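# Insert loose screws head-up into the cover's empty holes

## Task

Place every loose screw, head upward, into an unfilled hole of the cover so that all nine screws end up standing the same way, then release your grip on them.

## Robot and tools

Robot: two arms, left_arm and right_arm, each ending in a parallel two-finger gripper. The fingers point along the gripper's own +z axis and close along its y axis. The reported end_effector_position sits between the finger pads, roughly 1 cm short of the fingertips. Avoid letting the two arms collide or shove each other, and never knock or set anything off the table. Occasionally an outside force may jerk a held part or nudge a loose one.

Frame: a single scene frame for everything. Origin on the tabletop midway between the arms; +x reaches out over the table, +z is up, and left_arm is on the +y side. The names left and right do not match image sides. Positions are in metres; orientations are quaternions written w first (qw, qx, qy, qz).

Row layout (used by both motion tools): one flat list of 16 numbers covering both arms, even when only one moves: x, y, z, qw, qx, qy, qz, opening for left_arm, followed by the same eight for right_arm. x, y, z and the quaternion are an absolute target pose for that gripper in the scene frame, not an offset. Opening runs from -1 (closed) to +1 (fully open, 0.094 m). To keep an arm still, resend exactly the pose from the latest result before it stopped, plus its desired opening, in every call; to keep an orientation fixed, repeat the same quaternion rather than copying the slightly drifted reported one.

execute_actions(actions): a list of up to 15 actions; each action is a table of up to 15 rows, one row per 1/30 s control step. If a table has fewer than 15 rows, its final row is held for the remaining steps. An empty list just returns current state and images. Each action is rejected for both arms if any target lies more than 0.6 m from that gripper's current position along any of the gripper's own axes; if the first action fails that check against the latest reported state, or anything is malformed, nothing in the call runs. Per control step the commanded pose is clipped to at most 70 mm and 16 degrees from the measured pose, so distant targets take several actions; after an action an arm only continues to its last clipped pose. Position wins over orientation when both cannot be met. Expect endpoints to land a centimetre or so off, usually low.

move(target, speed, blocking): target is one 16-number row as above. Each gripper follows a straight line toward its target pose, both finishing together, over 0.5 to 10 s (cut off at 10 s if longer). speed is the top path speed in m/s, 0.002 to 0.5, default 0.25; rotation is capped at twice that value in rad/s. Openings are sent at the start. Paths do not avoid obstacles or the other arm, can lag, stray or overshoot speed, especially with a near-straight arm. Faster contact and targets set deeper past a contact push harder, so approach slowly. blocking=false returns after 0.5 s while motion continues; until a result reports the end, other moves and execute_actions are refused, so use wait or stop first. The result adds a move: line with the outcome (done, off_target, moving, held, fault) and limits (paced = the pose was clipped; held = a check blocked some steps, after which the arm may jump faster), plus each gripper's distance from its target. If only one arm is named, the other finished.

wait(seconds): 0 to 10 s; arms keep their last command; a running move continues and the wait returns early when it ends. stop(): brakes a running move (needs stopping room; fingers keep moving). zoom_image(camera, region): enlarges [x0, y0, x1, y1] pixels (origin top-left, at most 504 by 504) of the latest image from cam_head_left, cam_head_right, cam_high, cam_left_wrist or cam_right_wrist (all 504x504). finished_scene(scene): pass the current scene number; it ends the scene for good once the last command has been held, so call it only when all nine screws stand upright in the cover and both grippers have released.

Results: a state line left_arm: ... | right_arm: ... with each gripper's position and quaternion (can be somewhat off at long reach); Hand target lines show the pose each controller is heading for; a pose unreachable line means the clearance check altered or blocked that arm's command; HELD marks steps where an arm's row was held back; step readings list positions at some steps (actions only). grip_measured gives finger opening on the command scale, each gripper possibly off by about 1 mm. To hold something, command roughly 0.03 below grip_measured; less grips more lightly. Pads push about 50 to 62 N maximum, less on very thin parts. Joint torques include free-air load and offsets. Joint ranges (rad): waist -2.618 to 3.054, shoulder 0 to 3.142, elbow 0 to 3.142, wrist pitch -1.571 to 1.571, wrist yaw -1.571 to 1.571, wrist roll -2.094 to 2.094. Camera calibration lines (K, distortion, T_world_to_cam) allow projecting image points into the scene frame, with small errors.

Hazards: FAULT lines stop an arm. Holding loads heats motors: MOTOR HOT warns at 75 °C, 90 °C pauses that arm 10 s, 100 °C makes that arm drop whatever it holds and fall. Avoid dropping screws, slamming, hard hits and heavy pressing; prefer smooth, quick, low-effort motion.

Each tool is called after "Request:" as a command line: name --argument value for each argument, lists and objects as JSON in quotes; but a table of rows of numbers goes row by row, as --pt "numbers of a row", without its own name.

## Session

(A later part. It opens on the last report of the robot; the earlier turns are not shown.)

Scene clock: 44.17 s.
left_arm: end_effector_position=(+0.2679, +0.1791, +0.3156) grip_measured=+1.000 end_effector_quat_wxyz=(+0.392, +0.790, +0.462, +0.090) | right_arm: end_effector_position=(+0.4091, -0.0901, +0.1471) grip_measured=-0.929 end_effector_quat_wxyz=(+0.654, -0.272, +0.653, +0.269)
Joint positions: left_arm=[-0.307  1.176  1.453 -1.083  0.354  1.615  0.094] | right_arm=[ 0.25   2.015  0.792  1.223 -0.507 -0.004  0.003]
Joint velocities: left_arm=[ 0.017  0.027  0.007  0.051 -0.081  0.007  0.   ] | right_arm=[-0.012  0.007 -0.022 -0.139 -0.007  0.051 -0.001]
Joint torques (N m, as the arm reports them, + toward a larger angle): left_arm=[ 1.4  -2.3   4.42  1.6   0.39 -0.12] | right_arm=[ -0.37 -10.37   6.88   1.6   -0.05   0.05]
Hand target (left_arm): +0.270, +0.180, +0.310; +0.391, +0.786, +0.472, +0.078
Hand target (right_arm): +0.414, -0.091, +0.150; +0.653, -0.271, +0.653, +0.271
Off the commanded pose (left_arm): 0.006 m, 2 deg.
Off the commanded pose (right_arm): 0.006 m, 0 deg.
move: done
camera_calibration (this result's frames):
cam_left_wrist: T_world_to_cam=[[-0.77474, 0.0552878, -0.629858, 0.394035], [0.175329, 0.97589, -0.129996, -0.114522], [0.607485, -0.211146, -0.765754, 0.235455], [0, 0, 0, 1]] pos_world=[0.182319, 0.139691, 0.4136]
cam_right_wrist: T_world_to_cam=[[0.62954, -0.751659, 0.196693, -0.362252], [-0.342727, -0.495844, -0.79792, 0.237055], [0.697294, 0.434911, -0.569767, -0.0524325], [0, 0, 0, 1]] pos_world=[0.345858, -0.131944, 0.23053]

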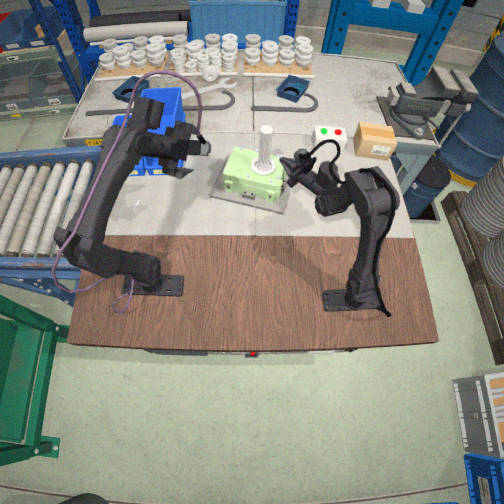

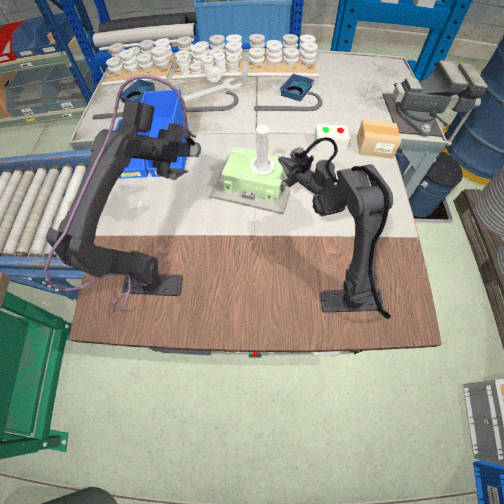

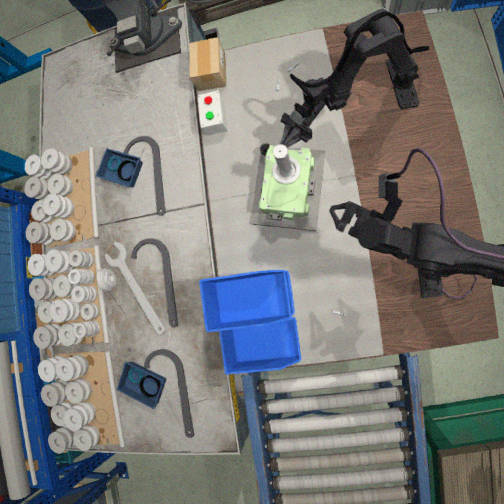

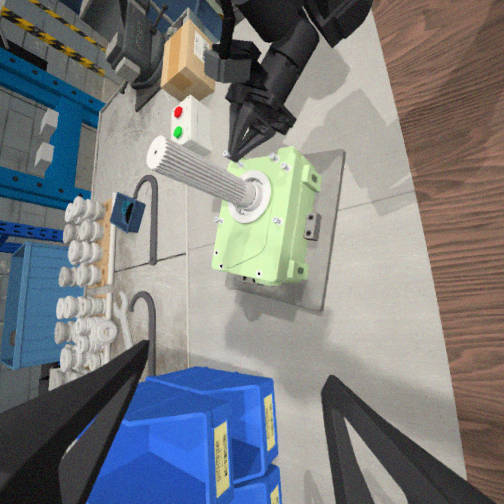

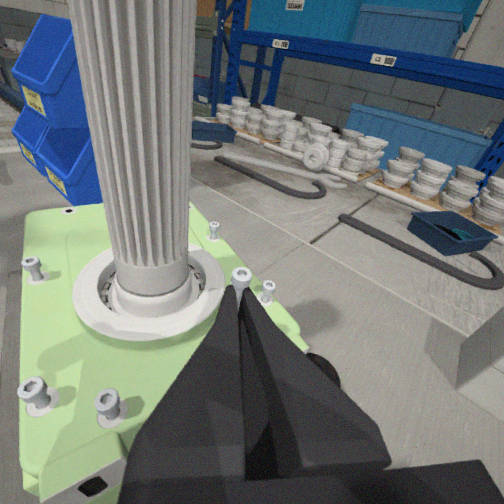

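Request:
move --target '[0.27,0.18,0.31,0.391,0.786,0.472,0.078,1, 0.42,-0.094,0.145,0.653,-0.271,0.653,0.271,-1]' --speed 0.03

Request:
zoom_image --camera "cam_left_wrist" --region '[200, 120, 280, 200]'

Scene clock: 45.13 s.
left_arm: end_effector_position=(+0.2679, +0.1791, +0.3156) grip_measured=+1.000 end_effector_quat_wxyz=(+0.392, +0.790, +0.462, +0.090) | right_arm: end_effector_position=(+0.4141, -0.0930, +0.1540) grip_measured=-0.929 end_effector_quat_wxyz=(+0.660, -0.273, +0.646, +0.269)
Joint positions: left_arm=[-0.307  1.176  1.453 -1.083  0.354  1.615  0.094] | right_arm=[ 0.237  2.015  0.812  1.222 -0.521 -0.004  0.003]
Joint velocities: left_arm=[ 0.002 -0.002  0.007 -0.066 -0.022 -0.11   0.   ] | right_arm=[-0.007 -0.012 -0.022 -0.037  0.007 -0.007  0.   ]
Joint torques (N m, as the arm reports them, + toward a larger angle): left_arm=[ 1.41 -2.28  4.44  1.6   0.4  -0.13] | right_arm=[-0.46 -8.08  6.87  1.68 -0.07  0.03]
Hand target (left_arm): +0.270, +0.180, +0.310; +0.391, +0.786, +0.472, +0.078
Hand target (right_arm): +0.420, -0.094, +0.145; +0.653, -0.271, +0.653, +0.271
Off the commanded pose (left_arm): 0.006 m, 2 deg.
Off the commanded pose (right_arm): 0.011 m, 1 deg.
move: off_target (right_arm)
camera_calibration (this result's frames):
cam_left_wrist: T_world_to_cam=[[-0.77474, 0.0552878, -0.629858, 0.394035], [0.175329, 0.97589, -0.129996, -0.114522], [0.607485, -0.211146, -0.765754, 0.235455], [0, 0, 0, 1]] pos_world=[0.182319, 0.139691, 0.4136]
cam_right_wrist: T_world_to_cam=[[0.627219, -0.751638, 0.204051, -0.369057], [-0.328092, -0.492602, -0.806039, 0.238267], [0.706366, 0.438615, -0.555575, -0.0563109], [0, 0, 0, 1]] pos_world=[0.349429, -0.135328, 0.236074]

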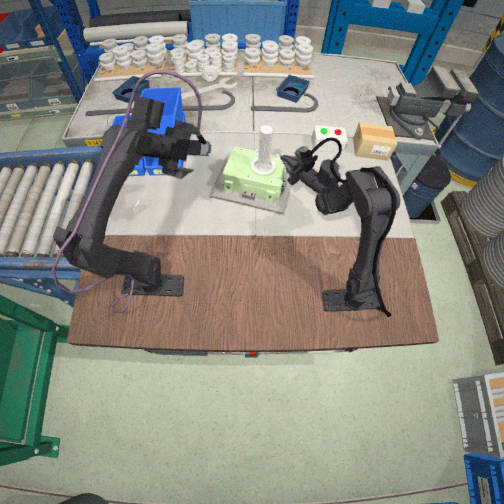

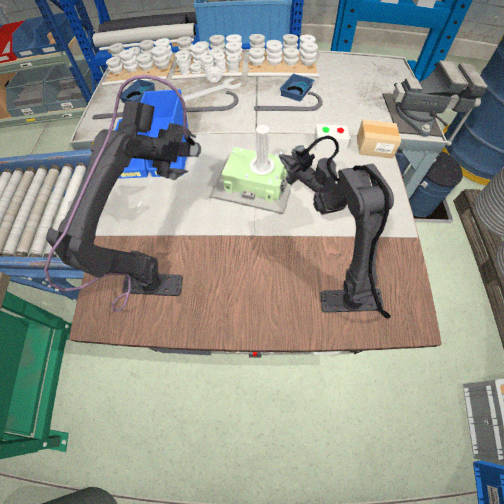

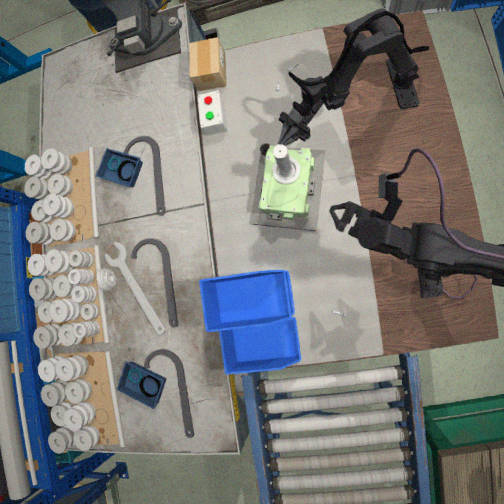

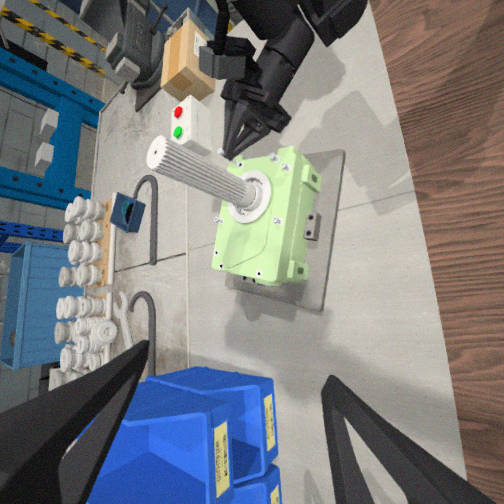

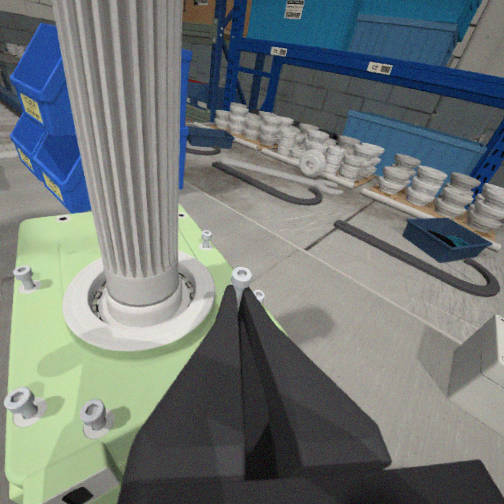

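Region (200, 120, 280, 200) of cam_left_wrist's 504x504 image, scaled by 6.300, with more detail than that image has.

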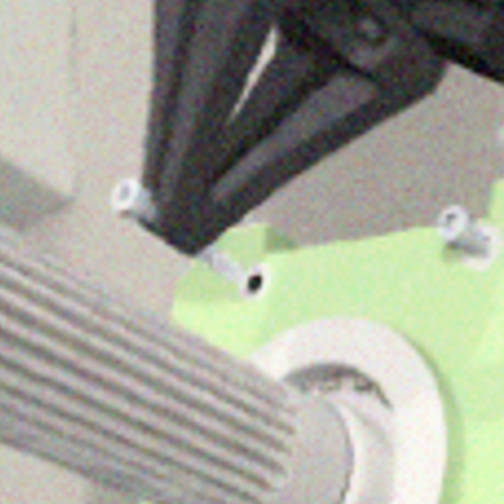

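Aligned; descend.

Request:
move --target '[0.27,0.18,0.31,0.391,0.786,0.472,0.078,1, 0.415,-0.094,0.125,0.653,-0.271,0.653,0.271,-1]' --speed 0.03

Request:
zoom_image --camera "cam_left_wrist" --region '[200, 120, 280, 200]'

Scene clock: 47.87 s.
left_arm: end_effector_position=(+0.2679, +0.1791, +0.3156) grip_measured=+1.000 end_effector_quat_wxyz=(+0.392, +0.790, +0.462, +0.090) | right_arm: end_effector_position=(+0.4153, -0.0924, +0.1382) grip_measured=-0.929 end_effector_quat_wxyz=(+0.663, -0.274, +0.642, +0.269)
Joint positions: left_arm=[-0.307  1.176  1.453 -1.083  0.354  1.615  0.094] | right_arm=[ 0.237  2.085  0.812  1.301 -0.523 -0.004  0.003]
Joint velocities: left_arm=[-0.017 -0.002 -0.007 -0.022 -0.081  0.022  0.   ] | right_arm=[-0.012 -0.007 -0.007  0.066  0.007  0.022  0.001]
Joint torques (N m, as the arm reports them, + toward a larger angle): left_arm=[ 1.4  -2.3   4.41  1.6   0.39 -0.12] | right_arm=[-0.22 -8.87  4.45  1.77 -0.01  0.04]
Hand target (left_arm): +0.270, +0.180, +0.310; +0.391, +0.786, +0.472, +0.078
Hand target (right_arm): +0.415, -0.094, +0.125; +0.653, -0.271, +0.653, +0.271
Off the commanded pose (left_arm): 0.006 m, 2 deg.
Off the commanded pose (right_arm): 0.013 m, 2 deg.
move: off_target (right_arm)
camera_calibration (this result's frames):
cam_left_wrist: T_world_to_cam=[[-0.77474, 0.0552878, -0.629858, 0.394035], [0.175329, 0.97589, -0.129996, -0.114522], [0.607485, -0.211146, -0.765754, 0.235455], [0, 0, 0, 1]] pos_world=[0.182319, 0.139691, 0.4136]
cam_right_wrist: T_world_to_cam=[[0.626467, -0.75119, 0.207973, -0.366369], [-0.319896, -0.491103, -0.810237, 0.223544], [0.710778, 0.441057, -0.547963, -0.068893], [0, 0, 0, 1]] pos_world=[0.349997, -0.135044, 0.219568]

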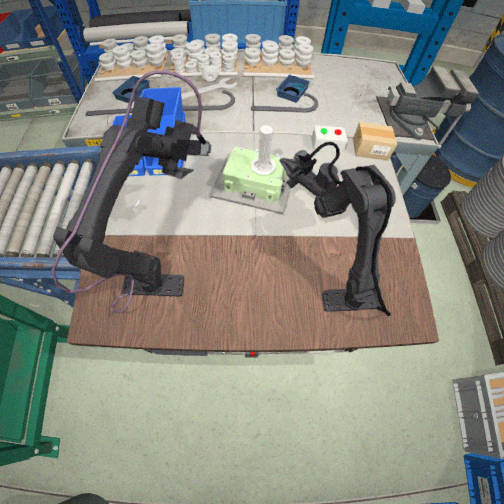

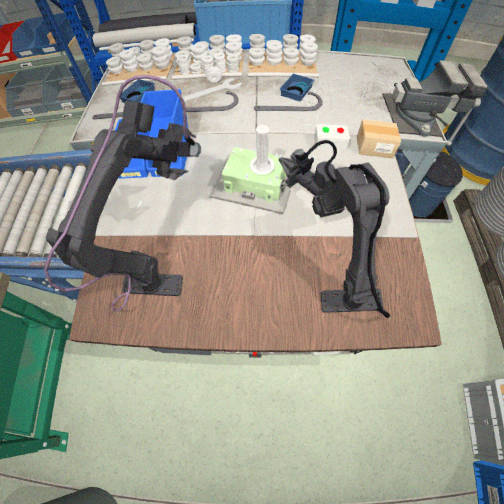

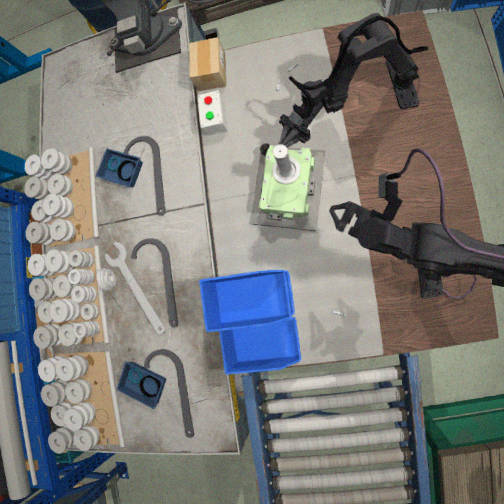

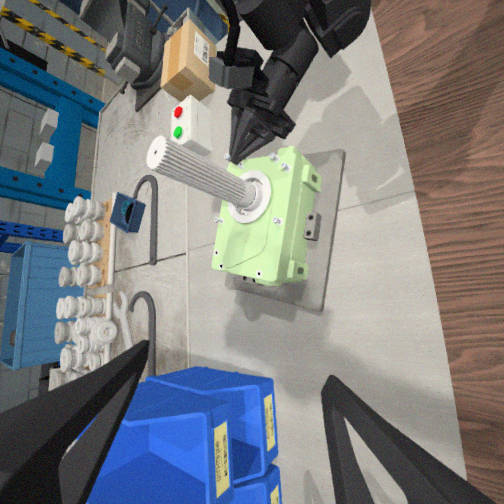

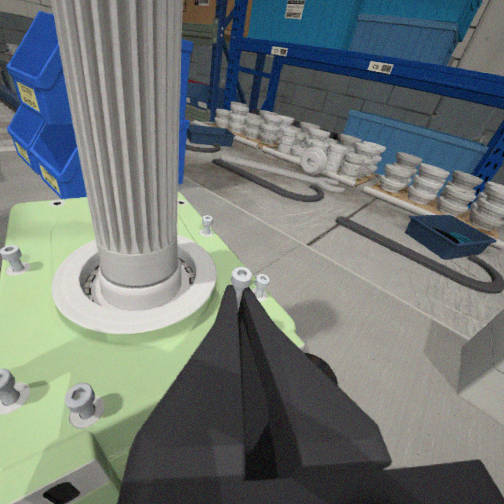

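Region (200, 120, 280, 200) of cam_left_wrist's 504x504 image, scaled by 6.300, with more detail than that image has.

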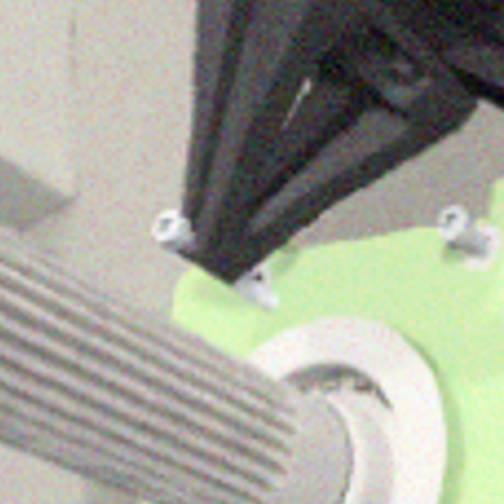

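Request:
move --target '[0.27,0.18,0.31,0.391,0.786,0.472,0.078,1, 0.427,-0.100,0.135,0.653,-0.271,0.653,0.271,-1]' --speed 0.03

Request:
zoom_image --camera "cam_left_wrist" --region '[200, 120, 280, 200]'

Scene clock: 48.80 s.
left_arm: end_effector_position=(+0.2679, +0.1791, +0.3156) grip_measured=+1.000 end_effector_quat_wxyz=(+0.392, +0.790, +0.462, +0.090) | right_arm: end_effector_position=(+0.4220, -0.0988, +0.1381) grip_measured=-0.929 end_effector_quat_wxyz=(+0.659, -0.273, +0.647, +0.268)
Joint positions: left_arm=[-0.307  1.176  1.453 -1.083  0.354  1.615  0.094] | right_arm=[ 0.216  2.085  0.833  1.268 -0.542 -0.004  0.003]
Joint velocities: left_arm=[-0.012  0.007  0.002  0.022  0.022 -0.037  0.   ] | right_arm=[-0.017  0.007  0.007 -0.007  0.022  0.022 -0.001]
Joint torques (N m, as the arm reports them, + toward a larger angle): left_arm=[ 1.39 -2.3   4.4   1.59  0.4  -0.13] | right_arm=[ -0.45 -10.16   6.63   1.49  -0.06   0.03]
Hand target (left_arm): +0.270, +0.180, +0.310; +0.391, +0.786, +0.472, +0.078
Hand target (right_arm): +0.427, -0.100, +0.135; +0.653, -0.271, +0.653, +0.271
Off the commanded pose (left_arm): 0.006 m, 2 deg.
Off the commanded pose (right_arm): 0.006 m, 1 deg.
move: done
camera_calibration (this result's frames):
cam_left_wrist: T_world_to_cam=[[-0.77474, 0.0552878, -0.629858, 0.394035], [0.175329, 0.97589, -0.129996, -0.114522], [0.607485, -0.211146, -0.765754, 0.235455], [0, 0, 0, 1]] pos_world=[0.182319, 0.139691, 0.4136]
cam_right_wrist: T_world_to_cam=[[0.626864, -0.752153, 0.203241, -0.374985], [-0.330669, -0.493033, -0.804721, 0.226019], [0.705478, 0.437246, -0.557779, -0.0676418], [0, 0, 0, 1]] pos_world=[0.357522, -0.141035, 0.220365]

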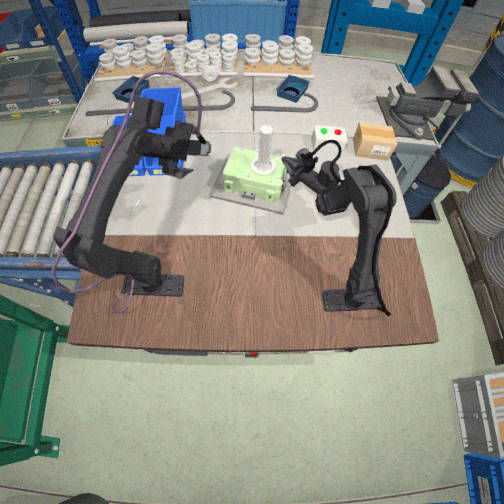

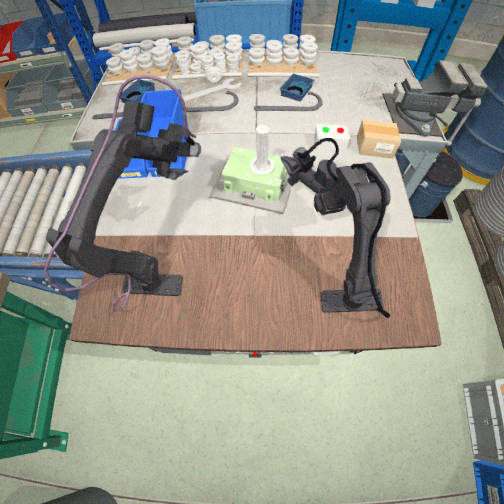

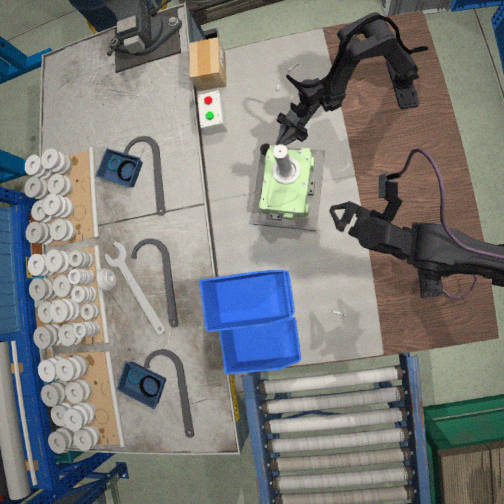

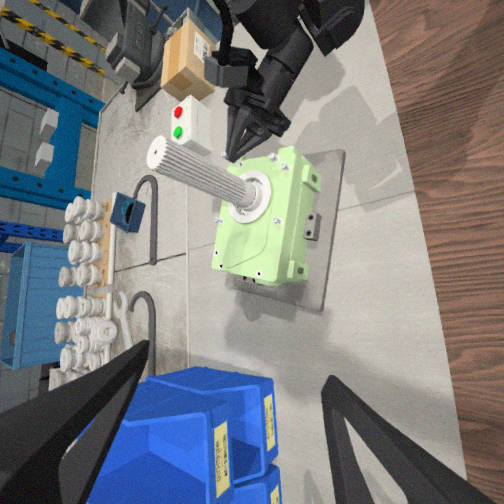

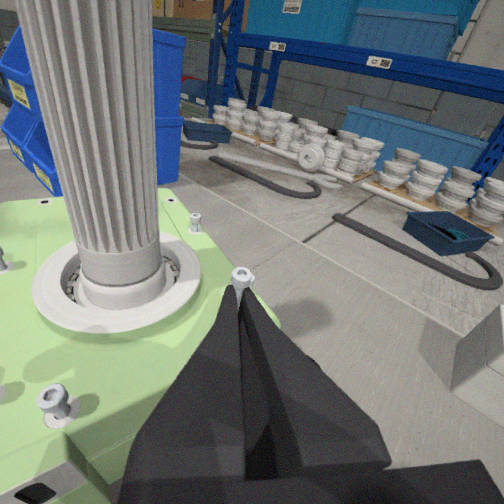

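Region (200, 120, 280, 200) of cam_left_wrist's 504x504 image, scaled by 6.300, with more detail than that image has.

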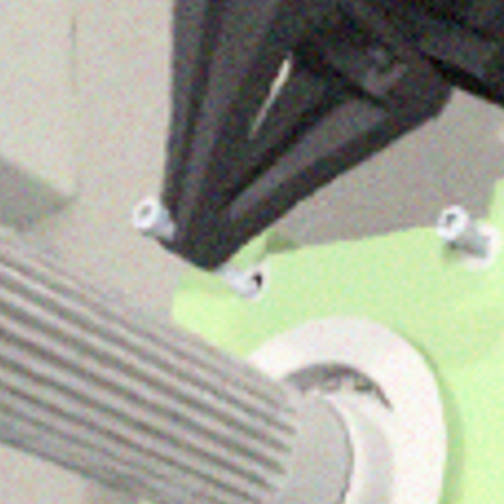

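Request:
move --target '[0.27,0.18,0.31,0.391,0.786,0.472,0.078,1, 0.422,-0.101,0.115,0.653,-0.271,0.653,0.271,-1]' --speed 0.03

Request:
zoom_image --camera "cam_left_wrist" --region '[200, 120, 280, 200]'

Scene clock: 49.87 s.
left_arm: end_effector_position=(+0.2679, +0.1791, +0.3156) grip_measured=+1.000 end_effector_quat_wxyz=(+0.392, +0.790, +0.462, +0.090) | right_arm: end_effector_position=(+0.4218, -0.0986, +0.1374) grip_measured=-0.929 end_effector_quat_wxyz=(+0.674, -0.276, +0.631, +0.267)
Joint positions: left_arm=[-0.307  1.176  1.453 -1.083  0.354  1.615  0.094] | right_arm=[ 0.216  2.124  0.833  1.351 -0.544 -0.004  0.003]
Joint velocities: left_arm=[ 0.012  0.027  0.007 -0.022  0.022 -0.022  0.   ] | right_arm=[ 0.002  0.002 -0.022  0.081 -0.037  0.051 -0.   ]
Joint torques (N m, as the arm reports them, + toward a larger angle): left_arm=[ 1.4  -2.31  4.42  1.59  0.4  -0.12] | right_arm=[-0.38 -8.55  4.2   1.53 -0.03  0.05]
Hand target (left_arm): +0.270, +0.180, +0.310; +0.391, +0.786, +0.472, +0.078
Hand target (right_arm): +0.421, -0.101, +0.115; +0.653, -0.271, +0.653, +0.271
Off the commanded pose (left_arm): 0.006 m, 2 deg.
Off the commanded pose (right_arm): 0.023 m, 4 deg.
move: off_target (right_arm)
camera_calibration (this result's frames):
cam_left_wrist: T_world_to_cam=[[-0.77474, 0.0552878, -0.629858, 0.394035], [0.175329, 0.97589, -0.129996, -0.114522], [0.607485, -0.211146, -0.765754, 0.235455], [0, 0, 0, 1]] pos_world=[0.182319, 0.139691, 0.4136]
cam_right_wrist: T_world_to_cam=[[0.619328, -0.753182, 0.221699, -0.374003], [-0.29537, -0.485139, -0.823041, 0.213944], [0.727454, 0.444249, -0.522927, -0.0813821], [0, 0, 0, 1]] pos_world=[0.354025, -0.141746, 0.216444]

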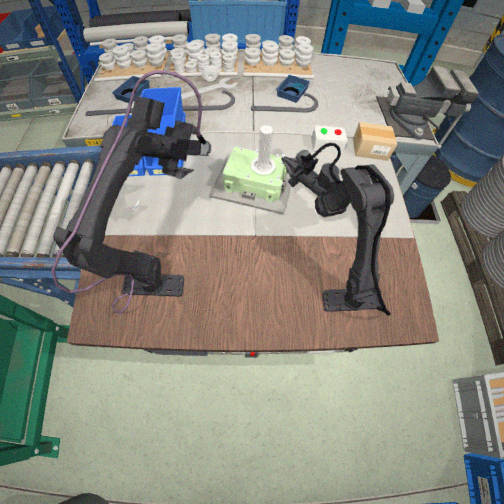

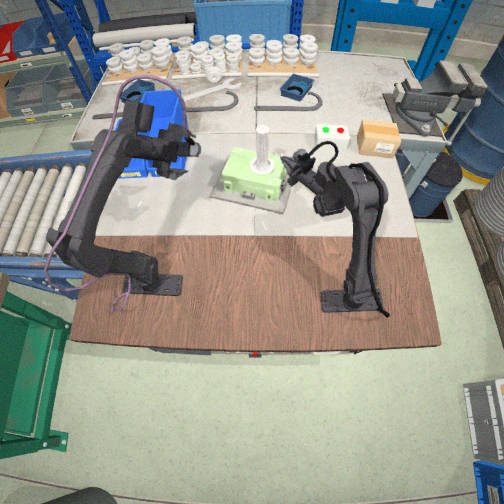

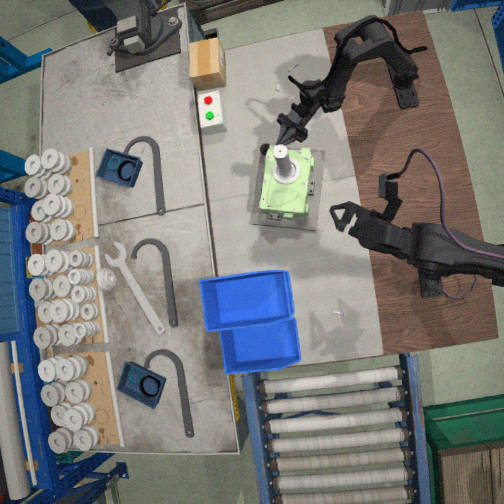

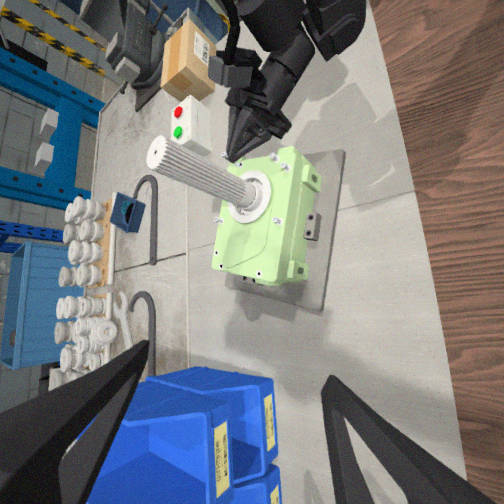

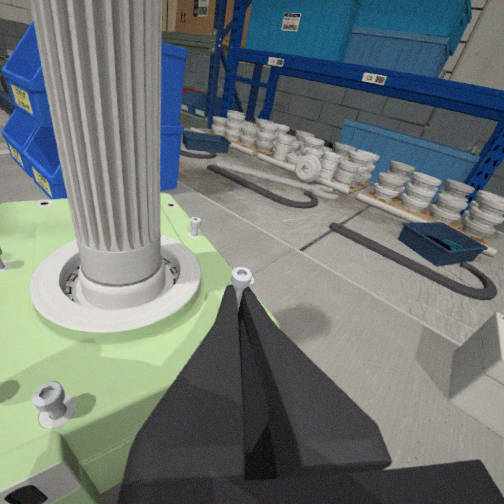

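Region (200, 120, 280, 200) of cam_left_wrist's 504x504 image, scaled by 6.300, with more detail than that image has.

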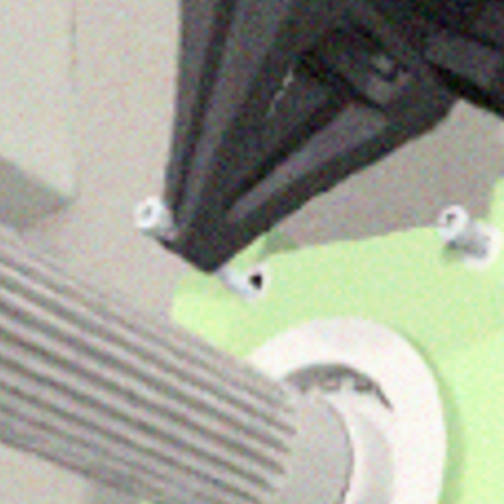

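Request:
move --target '[0.27,0.18,0.31,0.391,0.786,0.472,0.078,1, 0.416,-0.104,0.125,0.653,-0.271,0.653,0.271,-1]' --speed 0.02

Request:
zoom_image --camera "cam_left_wrist" --region '[200, 120, 280, 200]'

Scene clock: 51.77 s.
left_arm: end_effector_position=(+0.2679, +0.1791, +0.3156) grip_measured=+1.000 end_effector_quat_wxyz=(+0.392, +0.790, +0.462, +0.090) | right_arm: end_effector_position=(+0.4206, -0.0989, +0.1368) grip_measured=-0.929 end_effector_quat_wxyz=(+0.674, -0.276, +0.631, +0.267)
Joint positions: left_arm=[-0.307  1.176  1.453 -1.083  0.354  1.615  0.094] | right_arm=[ 0.216  2.125  0.827  1.358 -0.544 -0.004  0.003]
Joint velocities: left_arm=[ 0.002 -0.022  0.002 -0.051 -0.037 -0.037  0.   ] | right_arm=[-0.007 -0.002  0.007 -0.022 -0.037 -0.007  0.001]
Joint torques (N m, as the arm reports them, + toward a larger angle): left_arm=[ 1.41 -2.29  4.41  1.6   0.39 -0.13] | right_arm=[ -0.62 -12.49   2.55   1.28  -0.07   0.07]
Hand target (left_arm): +0.270, +0.180, +0.310; +0.391, +0.786, +0.472, +0.078
Hand target (right_arm): +0.416, -0.104, +0.125; +0.654, -0.270, +0.653, +0.271
Off the commanded pose (left_arm): 0.006 m, 2 deg.
Off the commanded pose (right_arm): 0.014 m, 4 deg.
move: off_target (right_arm)
camera_calibration (this result's frames):
cam_left_wrist: T_world_to_cam=[[-0.77474, 0.0552878, -0.629858, 0.394035], [0.175329, 0.97589, -0.129996, -0.114522], [0.607485, -0.211146, -0.765754, 0.235455], [0, 0, 0, 1]] pos_world=[0.182319, 0.139691, 0.4136]
cam_right_wrist: T_world_to_cam=[[0.619081, -0.753243, 0.222178, -0.373316], [-0.294456, -0.484912, -0.823503, 0.212673], [0.728035, 0.444393, -0.521996, -0.0810003], [0, 0, 0, 1]] pos_world=[0.352707, -0.142074, 0.215798]

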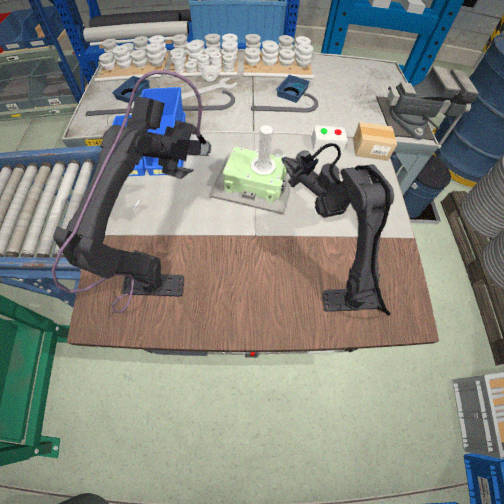

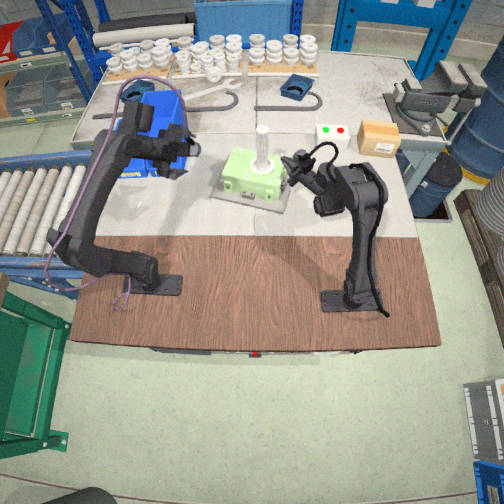

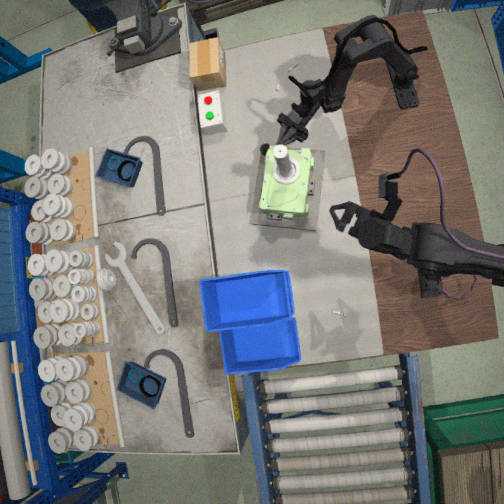

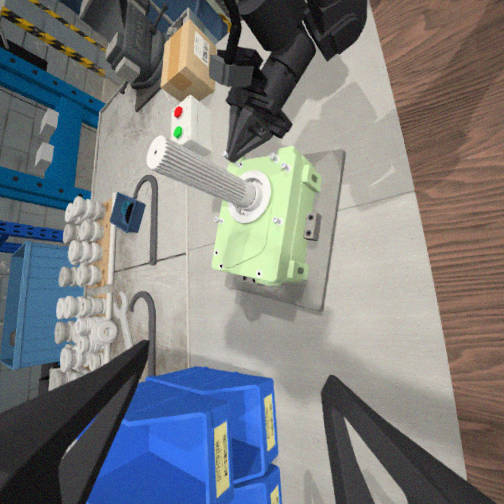

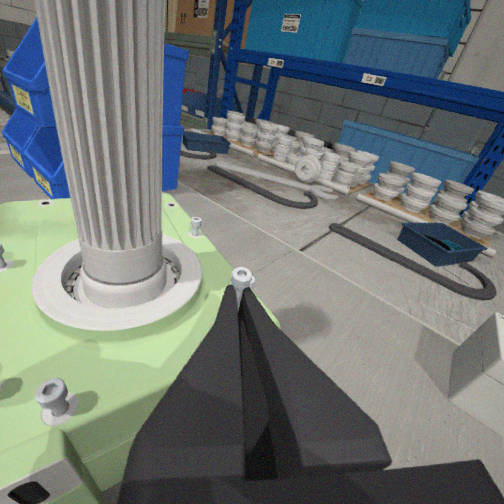

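Region (200, 120, 280, 200) of cam_left_wrist's 504x504 image, scaled by 6.300, with more detail than that image has.

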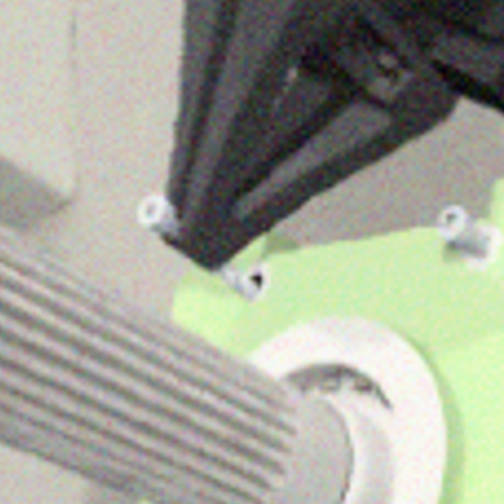

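Lift, shift, lower.

Request:
move --target '[0.27,0.18,0.31,0.391,0.786,0.472,0.078,1, 0.419,-0.103,0.15,0.653,-0.271,0.653,0.271,-1]' --speed 0.03

Request:
zoom_image --camera "cam_left_wrist" --region '[200, 120, 280, 200]'

Scene clock: 53.17 s.
left_arm: end_effector_position=(+0.2679, +0.1791, +0.3156) grip_measured=+1.000 end_effector_quat_wxyz=(+0.392, +0.790, +0.462, +0.090) | right_arm: end_effector_position=(+0.4195, -0.0987, +0.1449) grip_measured=-0.929 end_effector_quat_wxyz=(+0.655, -0.274, +0.650, +0.271)
Joint positions: left_arm=[-0.307  1.176  1.453 -1.083  0.354  1.615  0.094] | right_arm=[ 0.216  2.048  0.827  1.227 -0.546 -0.004  0.003]
Joint velocities: left_arm=[-0.012 -0.007  0.012 -0.037 -0.037 -0.095  0.   ] | right_arm=[-0.022 -0.012 -0.002 -0.022 -0.095 -0.007  0.   ]
Joint torques (N m, as the arm reports them, + toward a larger angle): left_arm=[ 1.38 -2.29  4.4   1.6   0.4  -0.13] | right_arm=[ -0.61 -12.85   4.85   1.62  -0.05   0.04]
Hand target (left_arm): +0.270, +0.180, +0.310; +0.391, +0.786, +0.472, +0.078
Hand target (right_arm): +0.419, -0.103, +0.150; +0.653, -0.271, +0.653, +0.271
Off the commanded pose (left_arm): 0.006 m, 2 deg.
Off the commanded pose (right_arm): 0.007 m, 1 deg.
move: done
camera_calibration (this result's frames):
cam_left_wrist: T_world_to_cam=[[-0.77474, 0.0552878, -0.629858, 0.394035], [0.175329, 0.97589, -0.129996, -0.114522], [0.607485, -0.211146, -0.765754, 0.235455], [0, 0, 0, 1]] pos_world=[0.182319, 0.139691, 0.4136]
cam_right_wrist: T_world_to_cam=[[0.632215, -0.74885, 0.198814, -0.376019], [-0.336038, -0.496232, -0.80052, 0.232059], [0.698128, 0.439292, -0.565367, -0.0577659], [0, 0, 0, 1]] pos_world=[0.356034, -0.141051, 0.227867]

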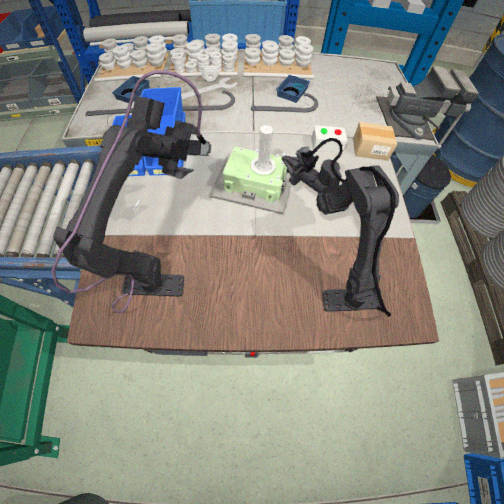

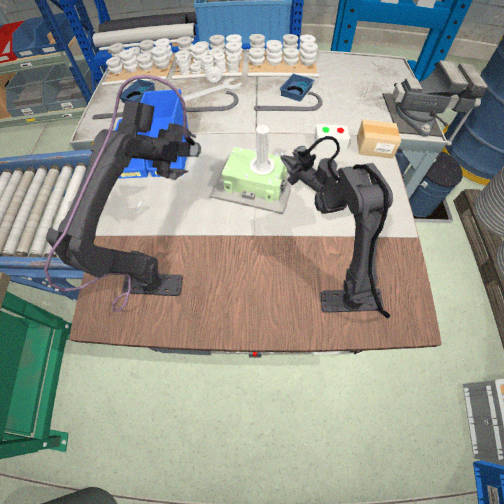

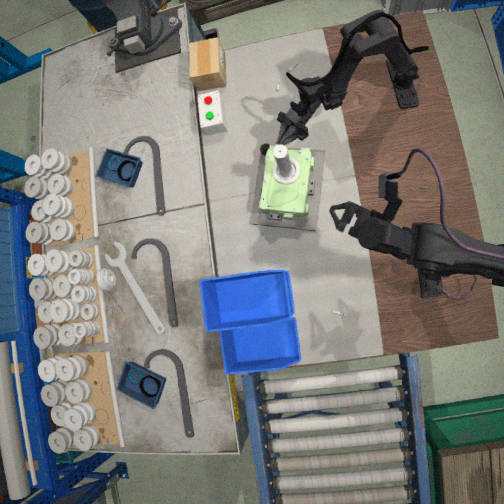

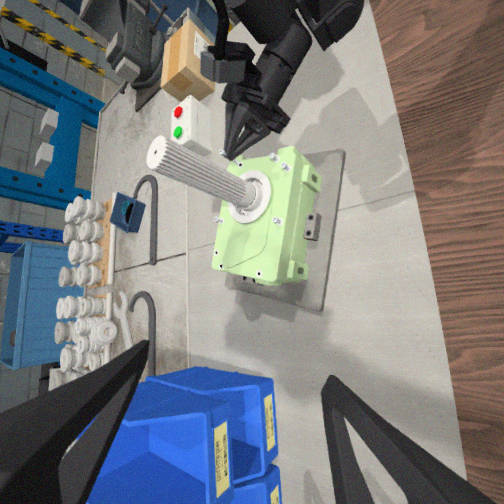

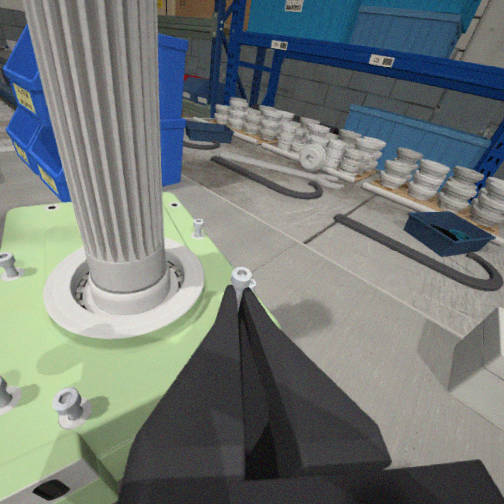

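Region (200, 120, 280, 200) of cam_left_wrist's 504x504 image, scaled by 6.300, with more detail than that image has.

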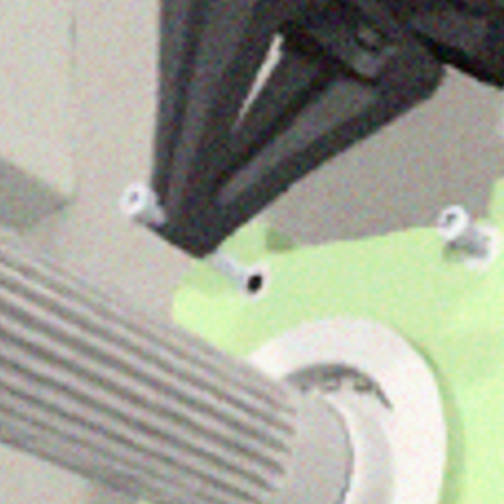

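Request:
move --target '[0.27,0.18,0.31,0.391,0.786,0.472,0.078,1, 0.419,-0.1065,0.148,0.653,-0.271,0.653,0.271,-1]' --speed 0.03

Scene clock: 54.00 s.
left_arm: end_effector_position=(+0.2679, +0.1791, +0.3156) grip_measured=+1.000 end_effector_quat_wxyz=(+0.392, +0.790, +0.462, +0.090) | right_arm: end_effector_position=(+0.4209, -0.1030, +0.1440) grip_measured=-0.929 end_effector_quat_wxyz=(+0.654, -0.273, +0.652, +0.270)
Joint positions: left_arm=[-0.307  1.176  1.453 -1.083  0.354  1.615  0.094] | right_arm=[ 0.204  2.048  0.827  1.223 -0.555 -0.004  0.003]
Joint velocities: left_arm=[-0.002 -0.017 -0.002 -0.081 -0.081  0.007  0.   ] | right_arm=[-0.012  0.002 -0.002 -0.051  0.051 -0.022 -0.   ]
Joint torques (N m, as the arm reports them, + toward a larger angle): left_arm=[ 1.4  -2.3   4.42  1.59  0.4  -0.13] | right_arm=[ -0.52 -12.54   4.42   1.62  -0.05   0.04]
Hand target (left_arm): +0.270, +0.180, +0.310; +0.391, +0.786, +0.472, +0.078
Hand target (right_arm): +0.419, -0.106, +0.148; +0.653, -0.271, +0.653, +0.271
Off the commanded pose (left_arm): 0.006 m, 2 deg.
Off the commanded pose (right_arm): 0.006 m, 0 deg.
move: done
camera_calibration (this result's frames):
cam_left_wrist: T_world_to_cam=[[-0.77474, 0.0552878, -0.629858, 0.394035], [0.175329, 0.97589, -0.129996, -0.114522], [0.607485, -0.211146, -0.765754, 0.235455], [0, 0, 0, 1]] pos_world=[0.182319, 0.139691, 0.4136]
cam_right_wrist: T_world_to_cam=[[0.630659, -0.750593, 0.19718, -0.379209], [-0.34051, -0.495947, -0.798805, 0.231365], [0.697368, 0.436632, -0.568357, -0.0568263], [0, 0, 0, 1]] pos_world=[0.357563, -0.145075, 0.22729]

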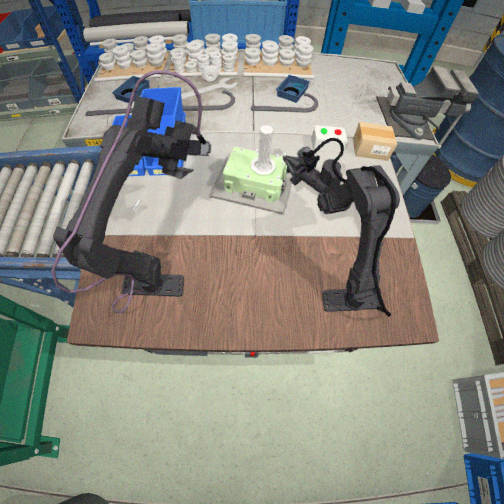

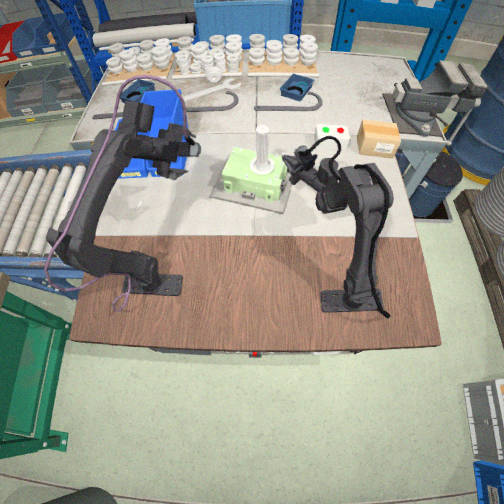

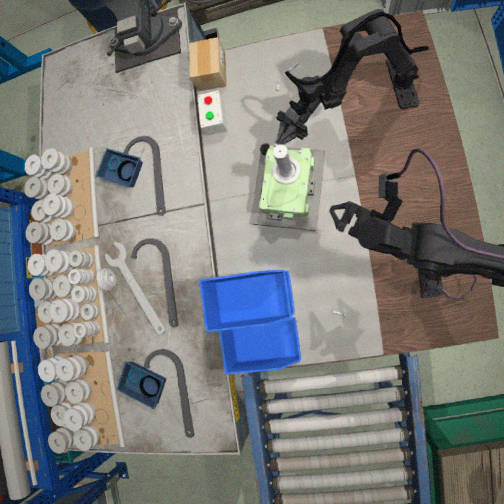

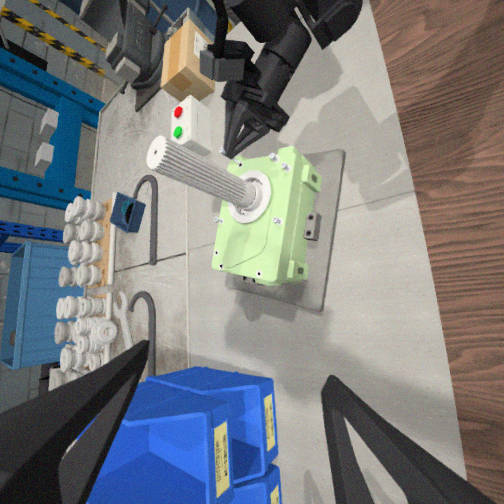

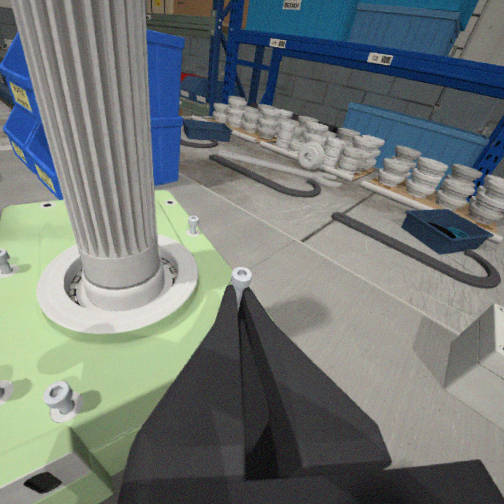

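Request:
move --target '[0.27,0.18,0.31,0.391,0.786,0.472,0.078,1, 0.418,-0.103,0.118,0.653,-0.271,0.653,0.271,-1]' --speed 0.03

Request:
zoom_image --camera "cam_left_wrist" --region '[200, 120, 280, 200]'

Scene clock: 55.20 s.
left_arm: end_effector_position=(+0.2679, +0.1791, +0.3156) grip_measured=+1.000 end_effector_quat_wxyz=(+0.392, +0.790, +0.462, +0.090) | right_arm: end_effector_position=(+0.4216, -0.1027, +0.1379) grip_measured=-0.929 end_effector_quat_wxyz=(+0.670, -0.275, +0.636, +0.267)
Joint positions: left_arm=[-0.307  1.176  1.453 -1.083  0.354  1.615  0.094] | right_arm=[ 0.204  2.11   0.827  1.33  -0.555 -0.004  0.003]
Joint velocities: left_arm=[ 0.007 -0.012  0.037  0.022 -0.007 -0.081  0.   ] | right_arm=[-0.007 -0.002  0.002 -0.007 -0.037 -0.007  0.001]
Joint torques (N m, as the arm reports them, + toward a larger angle): left_arm=[ 1.4  -2.3   4.41  1.6   0.39 -0.12] | right_arm=[ 0.18 -8.81  3.3   1.72  0.04  0.04]
Hand target (left_arm): +0.270, +0.180, +0.310; +0.391, +0.786, +0.472, +0.078
Hand target (right_arm): +0.418, -0.103, +0.118; +0.653, -0.271, +0.653, +0.271
Off the commanded pose (left_arm): 0.006 m, 2 deg.
Off the commanded pose (right_arm): 0.020 m, 3 deg.
move: off_target (right_arm)
camera_calibration (this result's frames):
cam_left_wrist: T_world_to_cam=[[-0.77474, 0.0552878, -0.629858, 0.394035], [0.175329, 0.97589, -0.129996, -0.114522], [0.607485, -0.211146, -0.765754, 0.235455], [0, 0, 0, 1]] pos_world=[0.182319, 0.139691, 0.4136]
cam_right_wrist: T_world_to_cam=[[0.622082, -0.752277, 0.217012, -0.377508], [-0.30441, -0.487752, -0.818188, 0.215124], [0.721352, 0.442919, -0.532422, -0.0753326], [0, 0, 0, 1]] pos_world=[0.354668, -0.145697, 0.217828]

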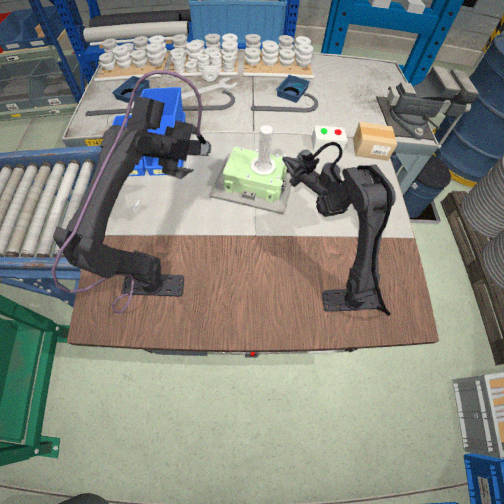

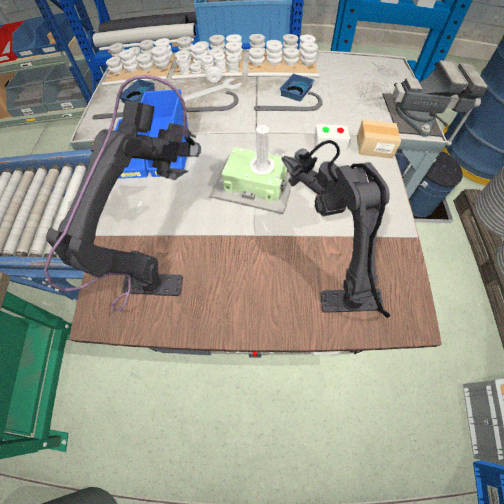

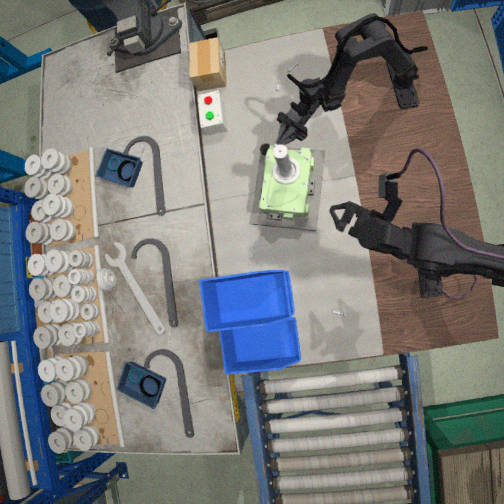

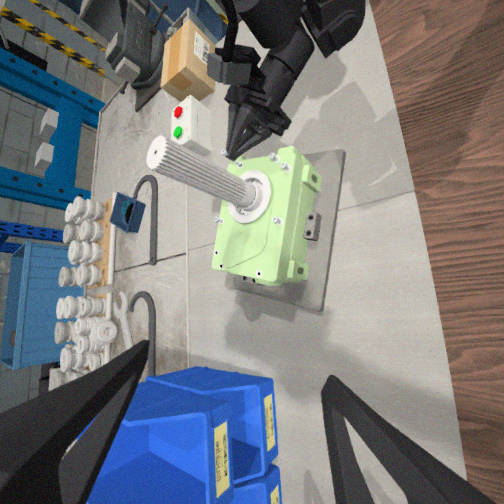

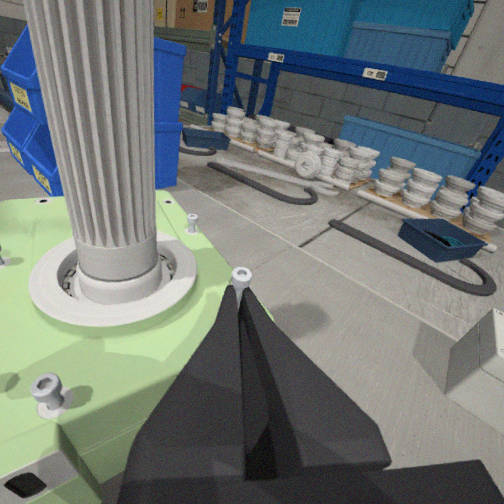

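Region (200, 120, 280, 200) of cam_left_wrist's 504x504 image, scaled by 6.300, with more detail than that image has.

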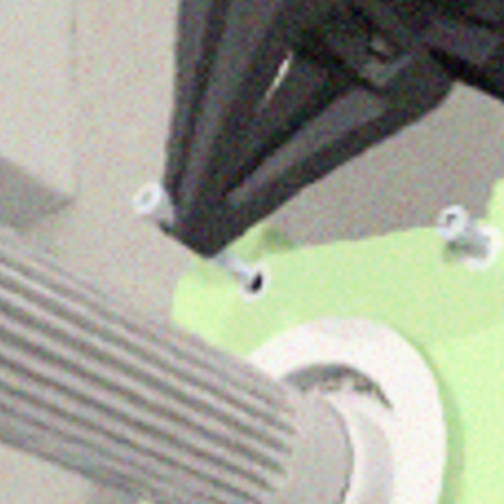

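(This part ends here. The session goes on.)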